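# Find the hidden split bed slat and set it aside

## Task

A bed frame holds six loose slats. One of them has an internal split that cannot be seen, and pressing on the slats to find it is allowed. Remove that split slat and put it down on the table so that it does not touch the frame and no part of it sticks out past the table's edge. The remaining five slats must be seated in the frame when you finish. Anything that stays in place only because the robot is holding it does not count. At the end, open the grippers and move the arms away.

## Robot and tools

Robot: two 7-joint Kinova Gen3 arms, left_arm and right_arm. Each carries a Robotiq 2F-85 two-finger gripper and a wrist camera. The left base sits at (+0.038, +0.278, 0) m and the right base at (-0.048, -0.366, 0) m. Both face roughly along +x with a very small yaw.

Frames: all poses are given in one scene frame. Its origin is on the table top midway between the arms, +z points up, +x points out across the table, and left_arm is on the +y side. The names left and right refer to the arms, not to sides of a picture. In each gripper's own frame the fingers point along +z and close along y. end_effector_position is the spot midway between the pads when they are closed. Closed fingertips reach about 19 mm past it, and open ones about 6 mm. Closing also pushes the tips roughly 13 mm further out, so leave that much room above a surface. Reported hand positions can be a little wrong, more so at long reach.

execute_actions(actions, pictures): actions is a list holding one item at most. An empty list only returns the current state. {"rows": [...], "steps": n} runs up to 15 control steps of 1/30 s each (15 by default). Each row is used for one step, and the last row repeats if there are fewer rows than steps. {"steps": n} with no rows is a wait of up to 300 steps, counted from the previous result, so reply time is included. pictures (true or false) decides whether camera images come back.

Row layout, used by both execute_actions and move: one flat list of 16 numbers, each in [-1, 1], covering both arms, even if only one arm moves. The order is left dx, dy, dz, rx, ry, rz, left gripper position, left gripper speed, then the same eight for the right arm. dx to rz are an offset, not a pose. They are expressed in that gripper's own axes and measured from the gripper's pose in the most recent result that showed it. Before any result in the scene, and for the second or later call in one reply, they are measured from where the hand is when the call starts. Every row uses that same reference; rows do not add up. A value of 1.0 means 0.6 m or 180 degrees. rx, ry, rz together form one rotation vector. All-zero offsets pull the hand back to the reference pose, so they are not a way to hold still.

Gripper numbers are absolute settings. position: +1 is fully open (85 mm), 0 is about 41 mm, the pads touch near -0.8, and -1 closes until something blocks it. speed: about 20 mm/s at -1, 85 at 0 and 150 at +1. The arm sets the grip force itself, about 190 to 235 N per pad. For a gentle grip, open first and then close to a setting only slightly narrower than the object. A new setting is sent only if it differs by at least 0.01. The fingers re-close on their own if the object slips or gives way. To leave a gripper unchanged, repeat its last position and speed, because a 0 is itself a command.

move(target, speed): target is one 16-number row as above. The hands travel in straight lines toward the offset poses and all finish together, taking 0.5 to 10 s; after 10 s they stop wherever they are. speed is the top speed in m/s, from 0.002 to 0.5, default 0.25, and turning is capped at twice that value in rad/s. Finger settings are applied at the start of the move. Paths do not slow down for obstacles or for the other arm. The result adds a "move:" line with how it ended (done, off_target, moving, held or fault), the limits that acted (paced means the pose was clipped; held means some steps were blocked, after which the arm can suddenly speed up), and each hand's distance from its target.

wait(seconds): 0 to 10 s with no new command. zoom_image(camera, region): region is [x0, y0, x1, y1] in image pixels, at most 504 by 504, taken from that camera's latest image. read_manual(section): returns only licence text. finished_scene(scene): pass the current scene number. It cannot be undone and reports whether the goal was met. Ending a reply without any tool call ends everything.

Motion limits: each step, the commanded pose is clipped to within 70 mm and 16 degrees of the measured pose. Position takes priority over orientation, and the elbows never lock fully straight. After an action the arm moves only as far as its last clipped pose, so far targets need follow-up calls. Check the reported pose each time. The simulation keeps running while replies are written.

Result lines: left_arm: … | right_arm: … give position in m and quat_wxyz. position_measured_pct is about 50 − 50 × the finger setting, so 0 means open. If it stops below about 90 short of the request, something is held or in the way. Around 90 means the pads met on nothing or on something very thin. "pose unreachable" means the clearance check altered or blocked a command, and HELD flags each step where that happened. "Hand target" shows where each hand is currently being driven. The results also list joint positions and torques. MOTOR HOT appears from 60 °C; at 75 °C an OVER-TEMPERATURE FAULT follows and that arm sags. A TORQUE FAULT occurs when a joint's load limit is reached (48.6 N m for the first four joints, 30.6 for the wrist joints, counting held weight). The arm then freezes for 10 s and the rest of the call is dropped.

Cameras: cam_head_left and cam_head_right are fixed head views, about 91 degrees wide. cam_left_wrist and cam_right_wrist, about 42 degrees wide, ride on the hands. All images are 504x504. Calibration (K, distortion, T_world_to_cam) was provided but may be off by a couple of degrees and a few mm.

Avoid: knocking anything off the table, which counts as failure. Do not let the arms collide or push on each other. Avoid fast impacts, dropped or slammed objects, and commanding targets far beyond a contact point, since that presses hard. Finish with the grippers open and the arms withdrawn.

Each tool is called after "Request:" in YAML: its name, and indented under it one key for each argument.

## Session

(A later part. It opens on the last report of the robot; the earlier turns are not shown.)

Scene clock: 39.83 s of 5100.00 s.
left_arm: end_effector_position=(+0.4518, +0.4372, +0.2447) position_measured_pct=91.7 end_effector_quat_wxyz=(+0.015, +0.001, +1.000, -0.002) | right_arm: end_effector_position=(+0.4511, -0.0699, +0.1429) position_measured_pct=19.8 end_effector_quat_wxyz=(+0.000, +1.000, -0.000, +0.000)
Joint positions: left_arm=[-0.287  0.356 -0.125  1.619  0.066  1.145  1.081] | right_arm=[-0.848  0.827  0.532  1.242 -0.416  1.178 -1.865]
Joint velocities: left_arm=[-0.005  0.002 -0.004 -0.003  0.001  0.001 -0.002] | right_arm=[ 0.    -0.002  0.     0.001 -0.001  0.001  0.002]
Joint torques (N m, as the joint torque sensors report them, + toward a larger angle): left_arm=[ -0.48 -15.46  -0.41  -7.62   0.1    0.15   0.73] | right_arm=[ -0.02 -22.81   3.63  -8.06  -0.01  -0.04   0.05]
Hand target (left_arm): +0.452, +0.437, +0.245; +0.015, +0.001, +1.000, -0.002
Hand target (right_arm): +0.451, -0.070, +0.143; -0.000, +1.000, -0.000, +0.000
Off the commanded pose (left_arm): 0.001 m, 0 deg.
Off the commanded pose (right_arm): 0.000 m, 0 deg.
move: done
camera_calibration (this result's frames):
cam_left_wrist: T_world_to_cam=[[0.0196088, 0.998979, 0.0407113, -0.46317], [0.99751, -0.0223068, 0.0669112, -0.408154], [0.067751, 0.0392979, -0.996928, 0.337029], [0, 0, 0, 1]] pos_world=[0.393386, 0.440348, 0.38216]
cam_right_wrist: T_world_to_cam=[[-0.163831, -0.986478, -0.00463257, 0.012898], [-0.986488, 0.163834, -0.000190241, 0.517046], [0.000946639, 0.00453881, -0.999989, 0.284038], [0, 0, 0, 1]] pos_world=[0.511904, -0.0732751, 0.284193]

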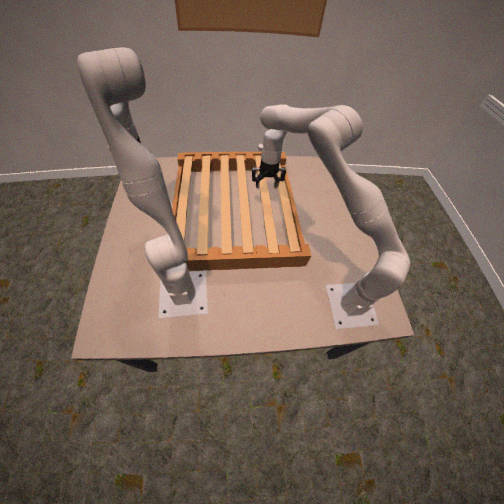

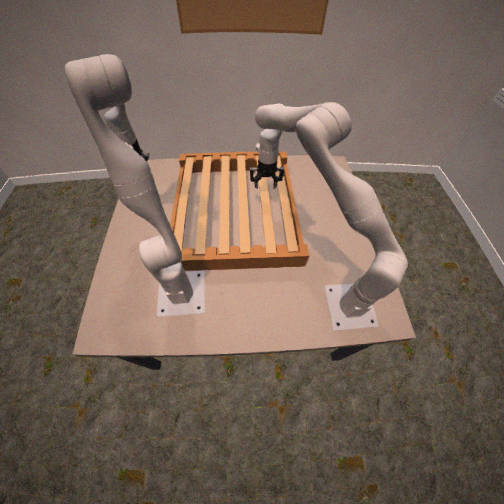

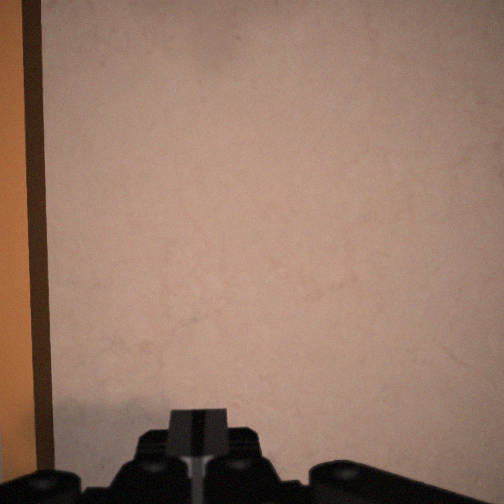

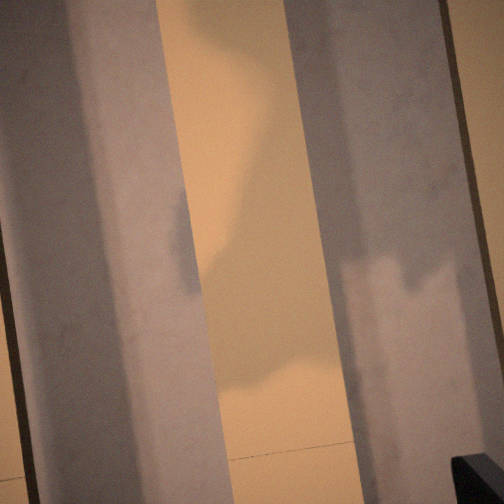

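Request:
move:
  target: [0,0,0,0,0,0,-1,0,0,0,0.105,0,0,0,0.6,1]
  speed: 0.06

Request:
move:
  target: [0,0,0,0,0,0,-1,0,0,0,0,0,0,0,-1,0]

Request:
move:
  target: [0,0,0,0,0,0,-1,0,0,0,-0.17,0,0,0,-1,0]
  speed: 0.07

Request:
move:
  target: [0,0,0,0,0,0,-1,0,-0.03,0.58,0,0,0,0,-1,0]
  speed: 0.15

Scene clock: 44.97 s of 5100.00 s.
left_arm: end_effector_position=(+0.4518, +0.4372, +0.2447) position_measured_pct=91.7 end_effector_quat_wxyz=(+0.015, +0.001, +1.000, -0.002) | right_arm: end_effector_position=(+0.4512, -0.0701, +0.0800) position_measured_pct=19.8 end_effector_quat_wxyz=(+0.000, +1.000, -0.001, +0.000)
Joint positions: left_arm=[-0.287  0.356 -0.125  1.619  0.066  1.145  1.081] | right_arm=[-0.839  0.902  0.5    1.31  -0.451  1.04  -1.836]
Joint velocities: left_arm=[-0.001  0.     0.     0.    -0.001 -0.001 -0.   ] | right_arm=[ 0.001  0.002 -0.001  0.     0.001 -0.001  0.001]
Joint torques (N m, as the joint torque sensors report them, + toward a larger angle): left_arm=[ -0.31 -15.26  -1.01  -8.98  -0.09  -0.01   0.25] | right_arm=[ -0.35 -23.5    3.75  -7.41   0.07  -0.12   0.14]
Hand target (left_arm): +0.452, +0.437, +0.245; +0.015, +0.001, +1.000, -0.002
Hand target (right_arm): +0.451, -0.070, +0.080; +0.000, +1.000, -0.001, +0.000
Off the commanded pose (left_arm): 0.000 m, 0 deg.
Off the commanded pose (right_arm): 0.000 m, 0 deg.
After step 90, 0.77 s passed at rest.
move: done
camera_calibration (this result's frames):
cam_left_wrist: T_world_to_cam=[[0.0196076, 0.998979, 0.0407116, -0.463171], [0.99751, -0.0223056, 0.0669118, -0.408156], [0.0677515, 0.0392982, -0.996928, 0.337028], [0, 0, 0, 1]] pos_world=[0.393387, 0.440349, 0.38216]
cam_right_wrist: T_world_to_cam=[[-0.164291, -0.986401, -0.00458001, 0.0125968], [-0.986411, 0.164294, -0.000372631, 0.517244], [0.00112003, 0.00445656, -0.999989, 0.221077], [0, 0, 0, 1]] pos_world=[0.512037, -0.0735398, 0.221325]

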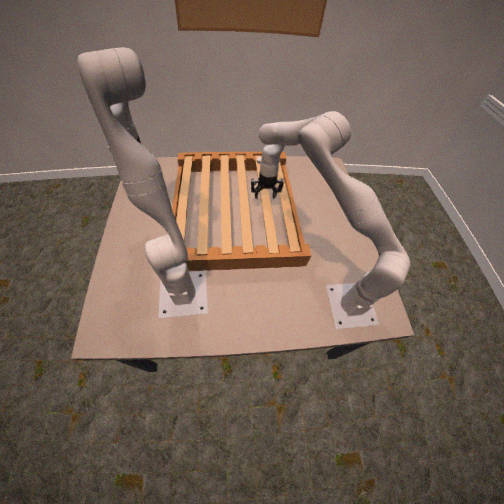

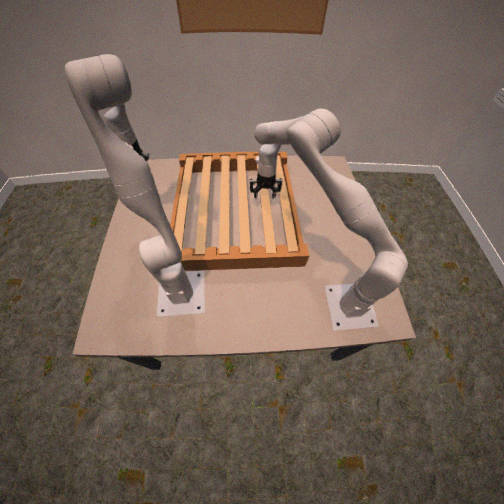

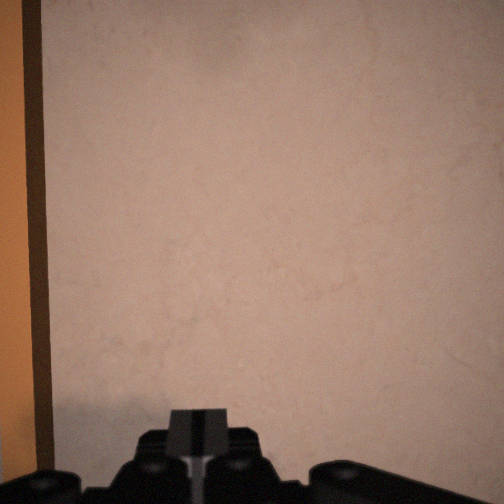

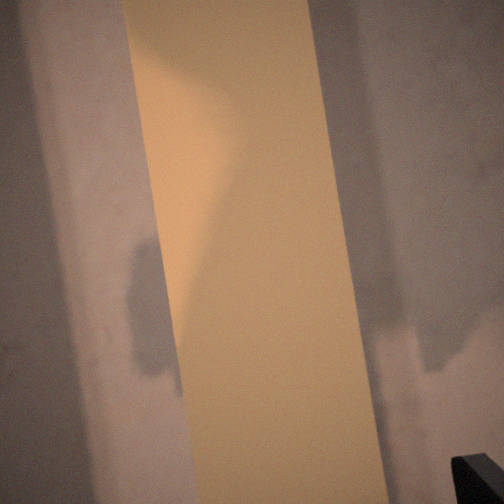

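Scene clock: 45.67 s of 5100.00 s.
left_arm: end_effector_position=(+0.4518, +0.4372, +0.2447) position_measured_pct=91.7 end_effector_quat_wxyz=(+0.015, +0.001, +1.000, -0.002) | right_arm: end_effector_position=(+0.4512, -0.0701, +0.0801) position_measured_pct=55.6 end_effector_quat_wxyz=(-0.000, +1.000, -0.001, +0.000)
Joint positions: left_arm=[-0.287  0.356 -0.125  1.619  0.066  1.145  1.081] | right_arm=[-0.839  0.902  0.5    1.31  -0.451  1.04  -1.836]
Joint velocities: left_arm=[-0.    -0.001 -0.     0.     0.001  0.     0.   ] | right_arm=[-0.    -0.    -0.    -0.     0.001  0.002 -0.   ]
Joint torques (N m, as the joint torque sensors report them, + toward a larger angle): left_arm=[ -0.23 -14.99  -0.92  -8.43  -0.05  -0.24  -0.15] | right_arm=[ -0.19 -23.19   3.72  -7.6    0.04  -0.17   0.13]
Hand target (left_arm): +0.452, +0.437, +0.245; +0.015, +0.001, +1.000, -0.002
Hand target (right_arm): +0.451, -0.070, +0.080; +0.000, +1.000, -0.001, +0.000
Off the commanded pose (left_arm): 0.000 m, 0 deg.
Off the commanded pose (right_arm): 0.000 m, 0 deg.
move: done
camera_calibration (this result's frames):
cam_left_wrist: T_world_to_cam=[[0.0196075, 0.998979, 0.0407123, -0.463171], [0.997509, -0.0223056, 0.0669129, -0.408157], [0.0677527, 0.0392989, -0.996928, 0.337027], [0, 0, 0, 1]] pos_world=[0.393388, 0.440349, 0.382159]
cam_right_wrist: T_world_to_cam=[[-0.164385, -0.986385, -0.00474384, 0.0127093], [-0.986396, 0.164389, -0.000370103, 0.517227], [0.0011449, 0.00461847, -0.999989, 0.22115], [0, 0, 0, 1]] pos_world=[0.512026, -0.0735115, 0.221399]

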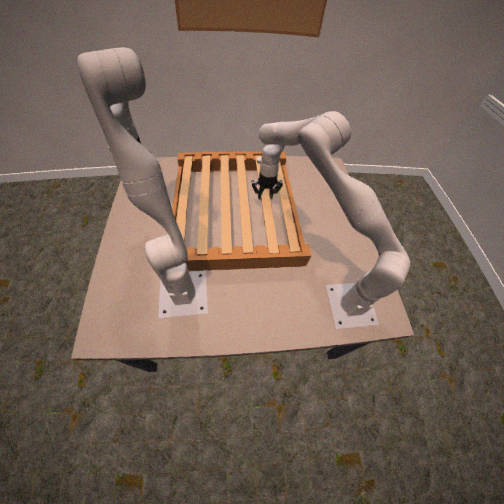

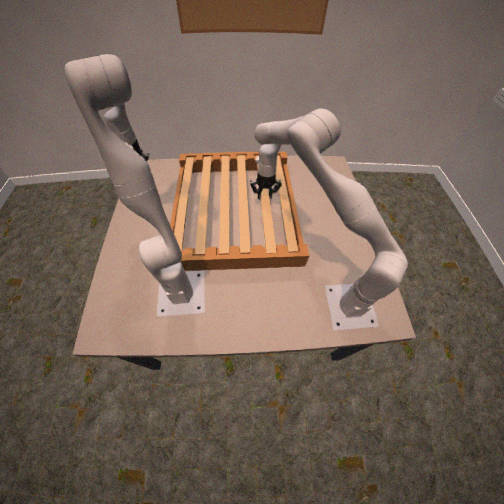

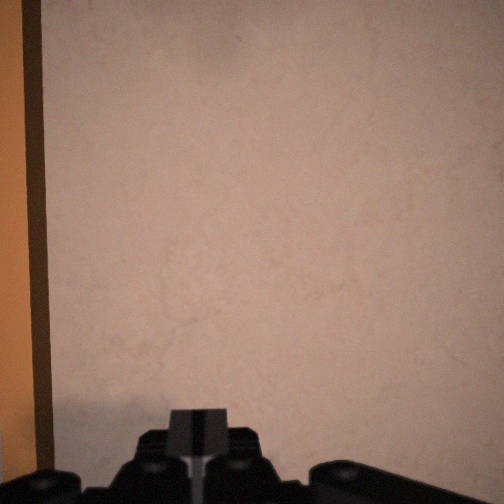

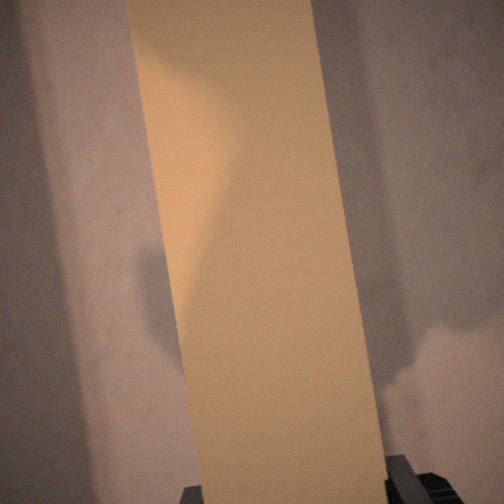

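Scene clock: 47.43 s of 5100.00 s.
left_arm: end_effector_position=(+0.4518, +0.4372, +0.2447) position_measured_pct=91.7 end_effector_quat_wxyz=(+0.015, +0.001, +1.000, -0.002) | right_arm: end_effector_position=(+0.4509, -0.0696, +0.1820) position_measured_pct=55.6 end_effector_quat_wxyz=(-0.000, +1.000, -0.000, +0.000)
Joint positions: left_arm=[-0.287  0.356 -0.125  1.619  0.066  1.145  1.081] | right_arm=[-0.85   0.789  0.548  1.183 -0.397  1.271 -1.884]
Joint velocities: left_arm=[ 0.    -0.001 -0.    -0.     0.     0.001  0.001] | right_arm=[-0.    -0.     0.    -0.001  0.001  0.003 -0.001]
Joint torques (N m, as the joint torque sensors report them, + toward a larger angle): left_arm=[ -0.02 -15.21  -0.79  -8.69  -0.07  -0.06  -0.02] | right_arm=[ -0.5  -23.38   3.73  -8.71   0.1    0.01   0.24]
Hand target (left_arm): +0.452, +0.437, +0.245; +0.015, +0.001, +1.000, -0.002
Hand target (right_arm): +0.451, -0.070, +0.182; -0.000, +1.000, -0.000, +0.000
Off the commanded pose (left_arm): 0.000 m, 0 deg.
Off the commanded pose (right_arm): 0.001 m, 0 deg.
move: done
camera_calibration (this result's frames):
cam_left_wrist: T_world_to_cam=[[0.0196075, 0.998978, 0.0407128, -0.463172], [0.997509, -0.0223057, 0.0669139, -0.408158], [0.0677537, 0.0392994, -0.996928, 0.337026], [0, 0, 0, 1]] pos_world=[0.393389, 0.44035, 0.382159]
cam_right_wrist: T_world_to_cam=[[-0.163517, -0.986528, -0.00497877, 0.013232], [-0.98654, 0.163519, -0.000162131, 0.516884], [0.000974072, 0.00488525, -0.999988, 0.323165], [0, 0, 0, 1]] pos_world=[0.511775, -0.0730455, 0.323311]

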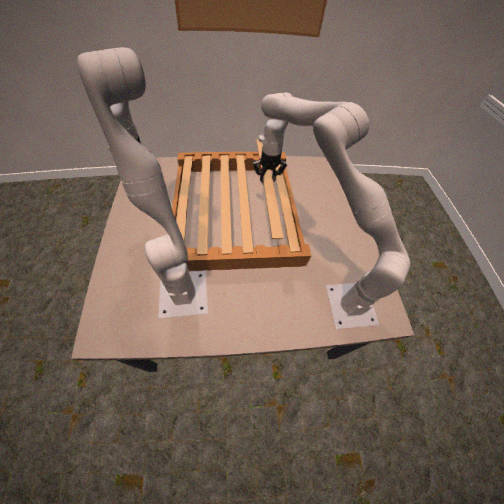

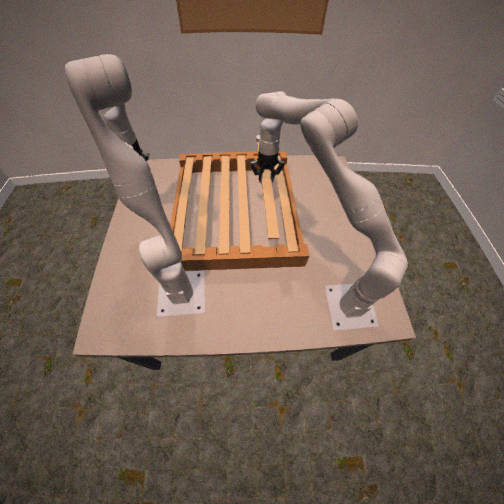

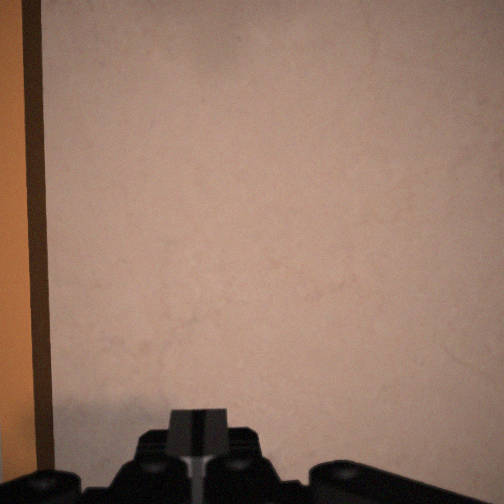

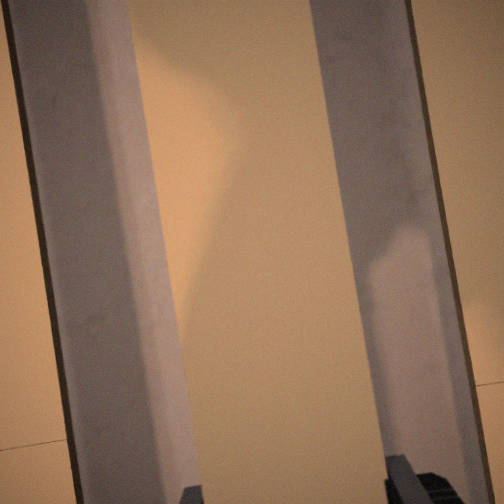

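Scene clock: 50.13 s of 5100.00 s.
left_arm: end_effector_position=(+0.4518, +0.4372, +0.2447) position_measured_pct=91.7 end_effector_quat_wxyz=(+0.015, +0.001, +1.000, -0.002) | right_arm: end_effector_position=(+0.4350, -0.4167, +0.1829) position_measured_pct=55.6 end_effector_quat_wxyz=(-0.001, +1.000, +0.000, +0.001)
Joint positions: left_arm=[-0.287  0.356 -0.125  1.619  0.066  1.145  1.081] | right_arm=[-0.319  0.583  0.584  1.577 -0.353  1.086 -1.207]
Joint velocities: left_arm=[-0.001 -0.     0.     0.     0.001 -0.001 -0.   ] | right_arm=[ 0.008  0.002  0.003 -0.    -0.    -0.001  0.003]
Joint torques (N m, as the joint torque sensors report them, + toward a larger angle): left_arm=[  0.12 -15.06  -1.07  -8.79  -0.19  -0.34   0.26] | right_arm=[ -0.61 -18.32   3.25  -8.27   0.24  -0.34   0.04]
Hand target (left_arm): +0.452, +0.437, +0.245; +0.015, +0.001, +1.000, -0.002
Hand target (right_arm): +0.435, -0.417, +0.183; -0.001, +1.000, -0.000, +0.001
Off the commanded pose (left_arm): 0.000 m, 0 deg.
Off the commanded pose (right_arm): 0.003 m, 0 deg.
move: done
camera_calibration (this result's frames):
cam_left_wrist: T_world_to_cam=[[0.0196072, 0.998978, 0.0407136, -0.463172], [0.997509, -0.0223056, 0.066915, -0.408159], [0.0677548, 0.0393002, -0.996928, 0.337025], [0, 0, 0, 1]] pos_world=[0.393389, 0.44035, 0.382159]
cam_right_wrist: T_world_to_cam=[[-0.162797, -0.986638, -0.00660919, -0.33183], [-0.986654, 0.162814, -0.00214507, 0.558025], [0.00319248, 0.00617177, -0.999976, 0.325311], [0, 0, 0, 1]] pos_world=[0.495519, -0.420258, 0.324307]

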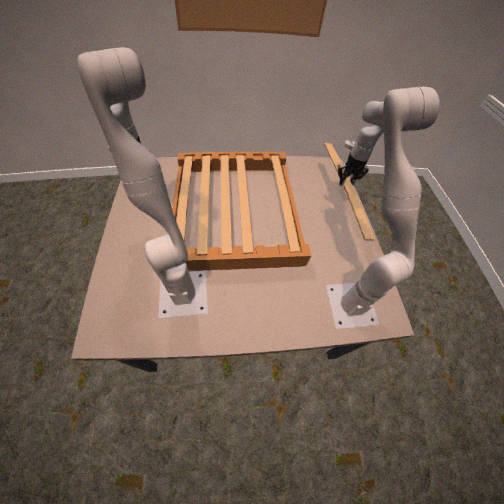

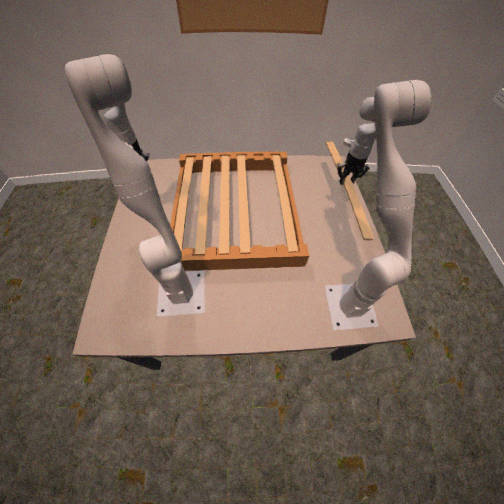

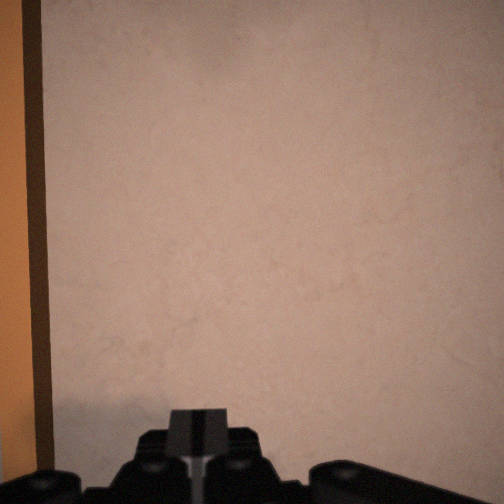

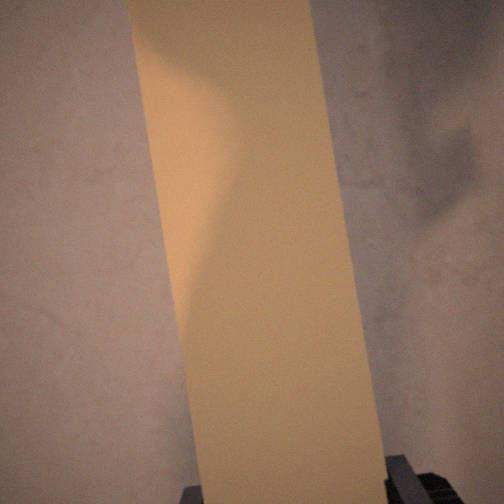

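Request:
move:
  target: [0,0,0,0,0,0,-1,0,0,0,0.276,0,0,0,-1,0]
  speed: 0.07

Request:
move:
  target: [0,0,0,0,0,0,-1,0,0,0,0,0,0,0,0.6,0]

Request:
move:
  target: [0,0,0,0,0,0,-1,0,0,0,-0.3,0,0,0,0.6,0]
  speed: 0.15

Request:
finished_scene:
  scene: 2

Scene clock: 57.00 s of 5100.00 s.
left_arm: end_effector_position=(+0.4518, +0.4372, +0.2447) position_measured_pct=91.7 end_effector_quat_wxyz=(+0.015, +0.001, +1.000, -0.002) | right_arm: end_effector_position=(+0.4354, -0.4171, +0.0176) position_measured_pct=55.6 end_effector_quat_wxyz=(-0.001, +1.000, -0.000, +0.002)
Joint positions: left_arm=[-0.287  0.356 -0.125  1.619  0.066  1.145  1.081] | right_arm=[-0.226  0.835  0.436  1.731 -0.517  0.689 -1.074]
Joint velocities: left_arm=[-0.    -0.001  0.    -0.    -0.001 -0.    -0.001] | right_arm=[ 0.003  0.003 -0.    -0.001 -0.003  0.002  0.002]
Joint torques (N m, as the joint torque sensors report them, + toward a larger angle): left_arm=[  0.12 -15.43  -0.42  -8.25  -0.17  -0.45   0.06] | right_arm=[  0.02 -21.4    3.53  -5.84   0.13  -0.2    0.13]
Hand target (left_arm): +0.452, +0.437, +0.245; +0.015, +0.001, +1.000, -0.002
Hand target (right_arm): +0.435, -0.417, +0.017; -0.000, +1.000, -0.000, +0.001
Off the commanded pose (left_arm): 0.000 m, 0 deg.
Off the commanded pose (right_arm): 0.001 m, 0 deg.
After step 90, 1.20 s passed at rest.
move: done
camera_calibration (this result's frames):
cam_left_wrist: T_world_to_cam=[[0.0196074, 0.998978, 0.0407141, -0.463173], [0.997509, -0.0223058, 0.0669158, -0.40816], [0.0677556, 0.0393007, -0.996928, 0.337024], [0, 0, 0, 1]] pos_world=[0.39339, 0.44035, 0.382158]
cam_right_wrist: T_world_to_cam=[[-0.163888, -0.98646, -0.006135, -0.332716], [-0.986473, 0.163905, -0.00242633, 0.558481], [0.00339903, 0.00565437, -0.999978, 0.159739], [0, 0, 0, 1]] pos_world=[0.495856, -0.420652, 0.15905]

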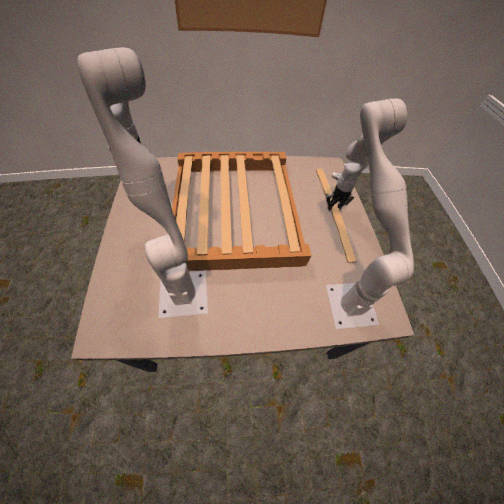

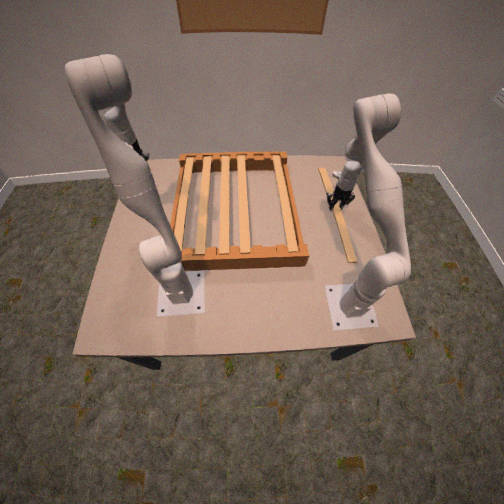

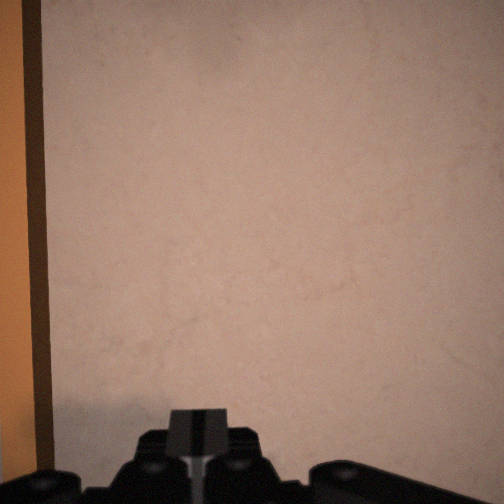

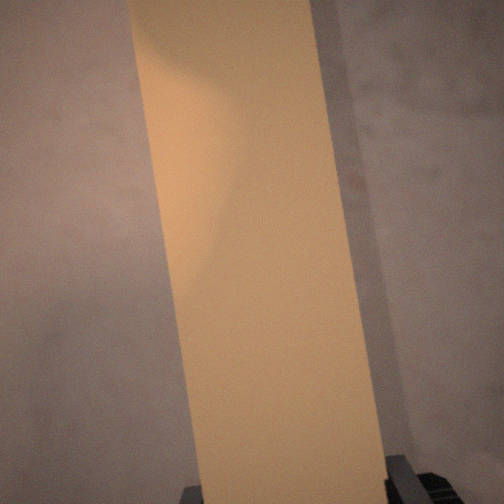

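Scene clock: 57.77 s of 5100.00 s.
left_arm: end_effector_position=(+0.4518, +0.4372, +0.2447) position_measured_pct=91.7 end_effector_quat_wxyz=(+0.015, +0.001, +1.000, -0.002) | right_arm: end_effector_position=(+0.4354, -0.4171, +0.0176) position_measured_pct=19.8 end_effector_quat_wxyz=(-0.001, +1.000, -0.000, +0.002)
Joint positions: left_arm=[-0.287  0.356 -0.125  1.619  0.066  1.145  1.081] | right_arm=[-0.226  0.835  0.436  1.731 -0.517  0.689 -1.074]
Joint velocities: left_arm=[-0.    -0.001 -0.    -0.     0.001 -0.    -0.   ] | right_arm=[-0.    -0.     0.     0.     0.001 -0.    -0.002]
Joint torques (N m, as the joint torque sensors report them, + toward a larger angle): left_arm=[  0.09 -14.93  -0.56  -8.51   0.03  -0.27   0.26] | right_arm=[ -0.11 -20.     3.28  -5.7    0.04  -0.03   0.04]
Hand target (left_arm): +0.452, +0.437, +0.245; +0.015, +0.001, +1.000, -0.002
Hand target (right_arm): +0.435, -0.417, +0.018; -0.001, +1.000, -0.000, +0.002
Off the commanded pose (left_arm): 0.000 m, 0 deg.
Off the commanded pose (right_arm): 0.000 m, 0 deg.
move: done
camera_calibration (this result's frames):
cam_left_wrist: T_world_to_cam=[[0.0196074, 0.998978, 0.0407149, -0.463174], [0.997509, -0.0223058, 0.0669169, -0.408161], [0.0677568, 0.0393014, -0.996927, 0.337023], [0, 0, 0, 1]] pos_world=[0.393391, 0.440351, 0.382158]
cam_right_wrist: T_world_to_cam=[[-0.163887, -0.98646, -0.00613547, -0.332716], [-0.986473, 0.163905, -0.0024334, 0.558484], [0.00340609, 0.00565367, -0.999978, 0.159738], [0, 0, 0, 1]] pos_world=[0.495857, -0.420652, 0.159052]

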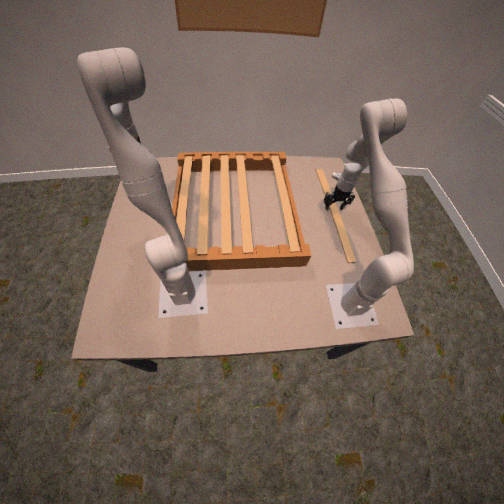

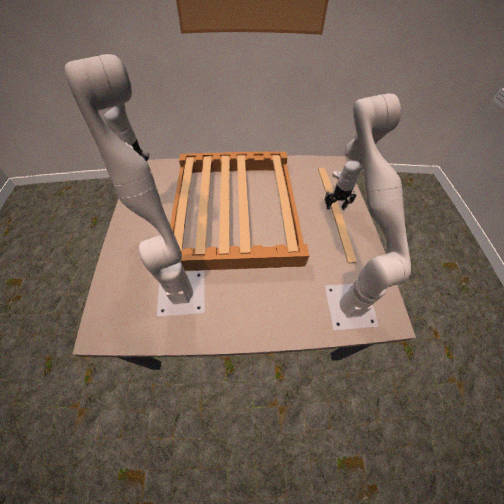

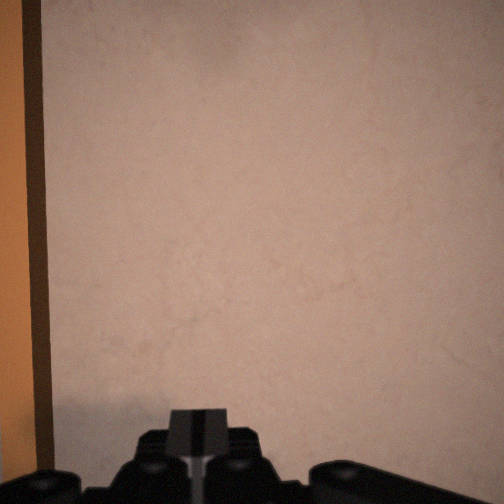

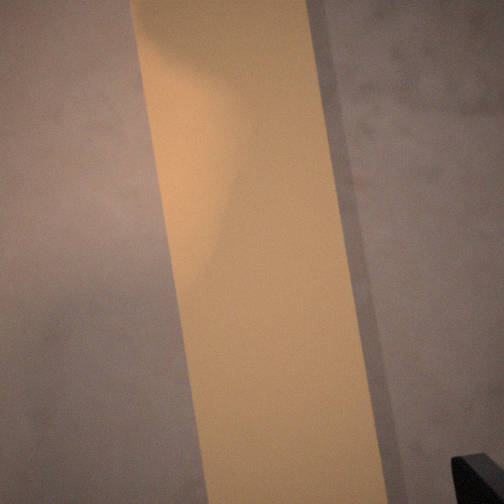

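Scene clock: 59.37 s of 5100.00 s.
left_arm: end_effector_position=(+0.4518, +0.4372, +0.2447) position_measured_pct=91.7 end_effector_quat_wxyz=(+0.015, +0.001, +1.000, -0.002) | right_arm: end_effector_position=(+0.4350, -0.4166, +0.1974) position_measured_pct=19.8 end_effector_quat_wxyz=(-0.001, +1.000, +0.000, +0.001)
Joint positions: left_arm=[-0.287  0.356 -0.125  1.619  0.066  1.145  1.081] | right_arm=[-0.322  0.565  0.589  1.553 -0.339  1.124 -1.219]
Joint velocities: left_arm=[-0.001 -0.001  0.    -0.    -0.     0.    -0.001] | right_arm=[-0.001 -0.002 -0.001 -0.001  0.    -0.    -0.   ]
Joint torques (N m, as the joint torque sensors report them, + toward a larger angle): left_arm=[  0.45 -15.27  -0.43  -8.39   0.03  -0.04  -0.33] | right_arm=[ -0.37 -17.66   3.16  -8.06   0.    -0.14   0.15]
Hand target (left_arm): +0.452, +0.437, +0.245; +0.015, +0.001, +1.000, -0.002
Hand target (right_arm): +0.435, -0.416, +0.197; -0.001, +1.000, +0.000, +0.002
Off the commanded pose (left_arm): 0.000 m, 0 deg.
Off the commanded pose (right_arm): 0.001 m, 0 deg.
move: done
camera_calibration (this result's frames):
cam_left_wrist: T_world_to_cam=[[0.0196075, 0.998978, 0.0407154, -0.463174], [0.997509, -0.022306, 0.0669179, -0.408162], [0.0677577, 0.0393018, -0.996927, 0.337022], [0, 0, 0, 1]] pos_world=[0.393392, 0.440351, 0.382158]
cam_right_wrist: T_world_to_cam=[[-0.162527, -0.986681, -0.00672762, -0.331726], [-0.986698, 0.162546, -0.00228438, 0.557958], [0.0033475, 0.00626686, -0.999975, 0.339767], [0, 0, 0, 1]] pos_world=[0.495485, -0.420131, 0.338801]

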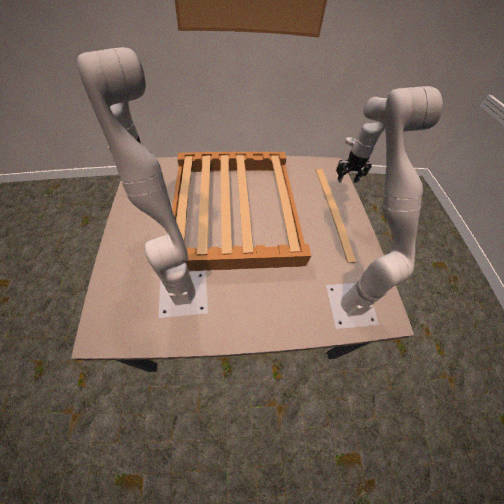

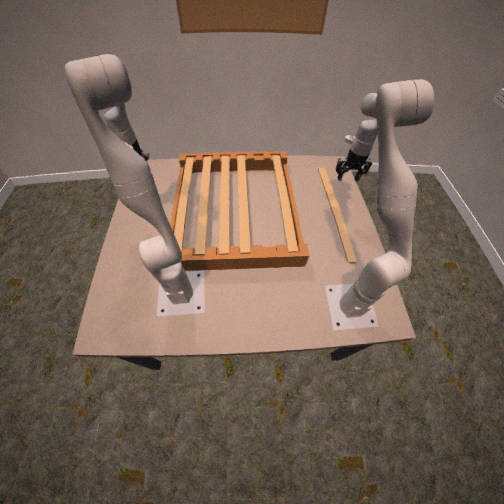

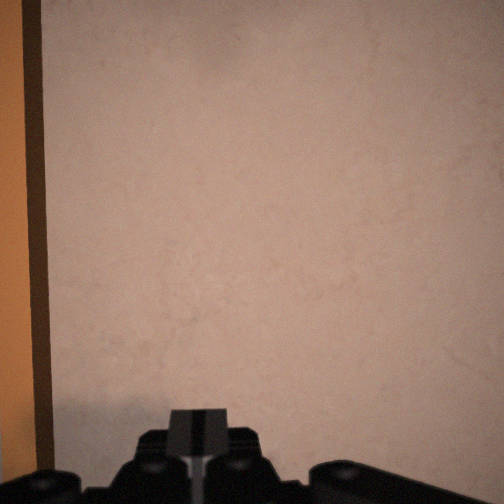

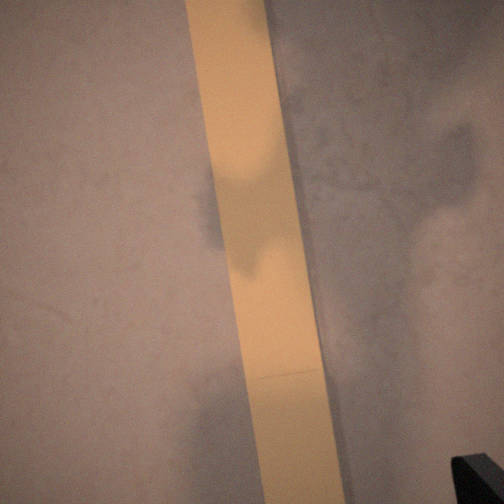

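The scene is finished: the task was done.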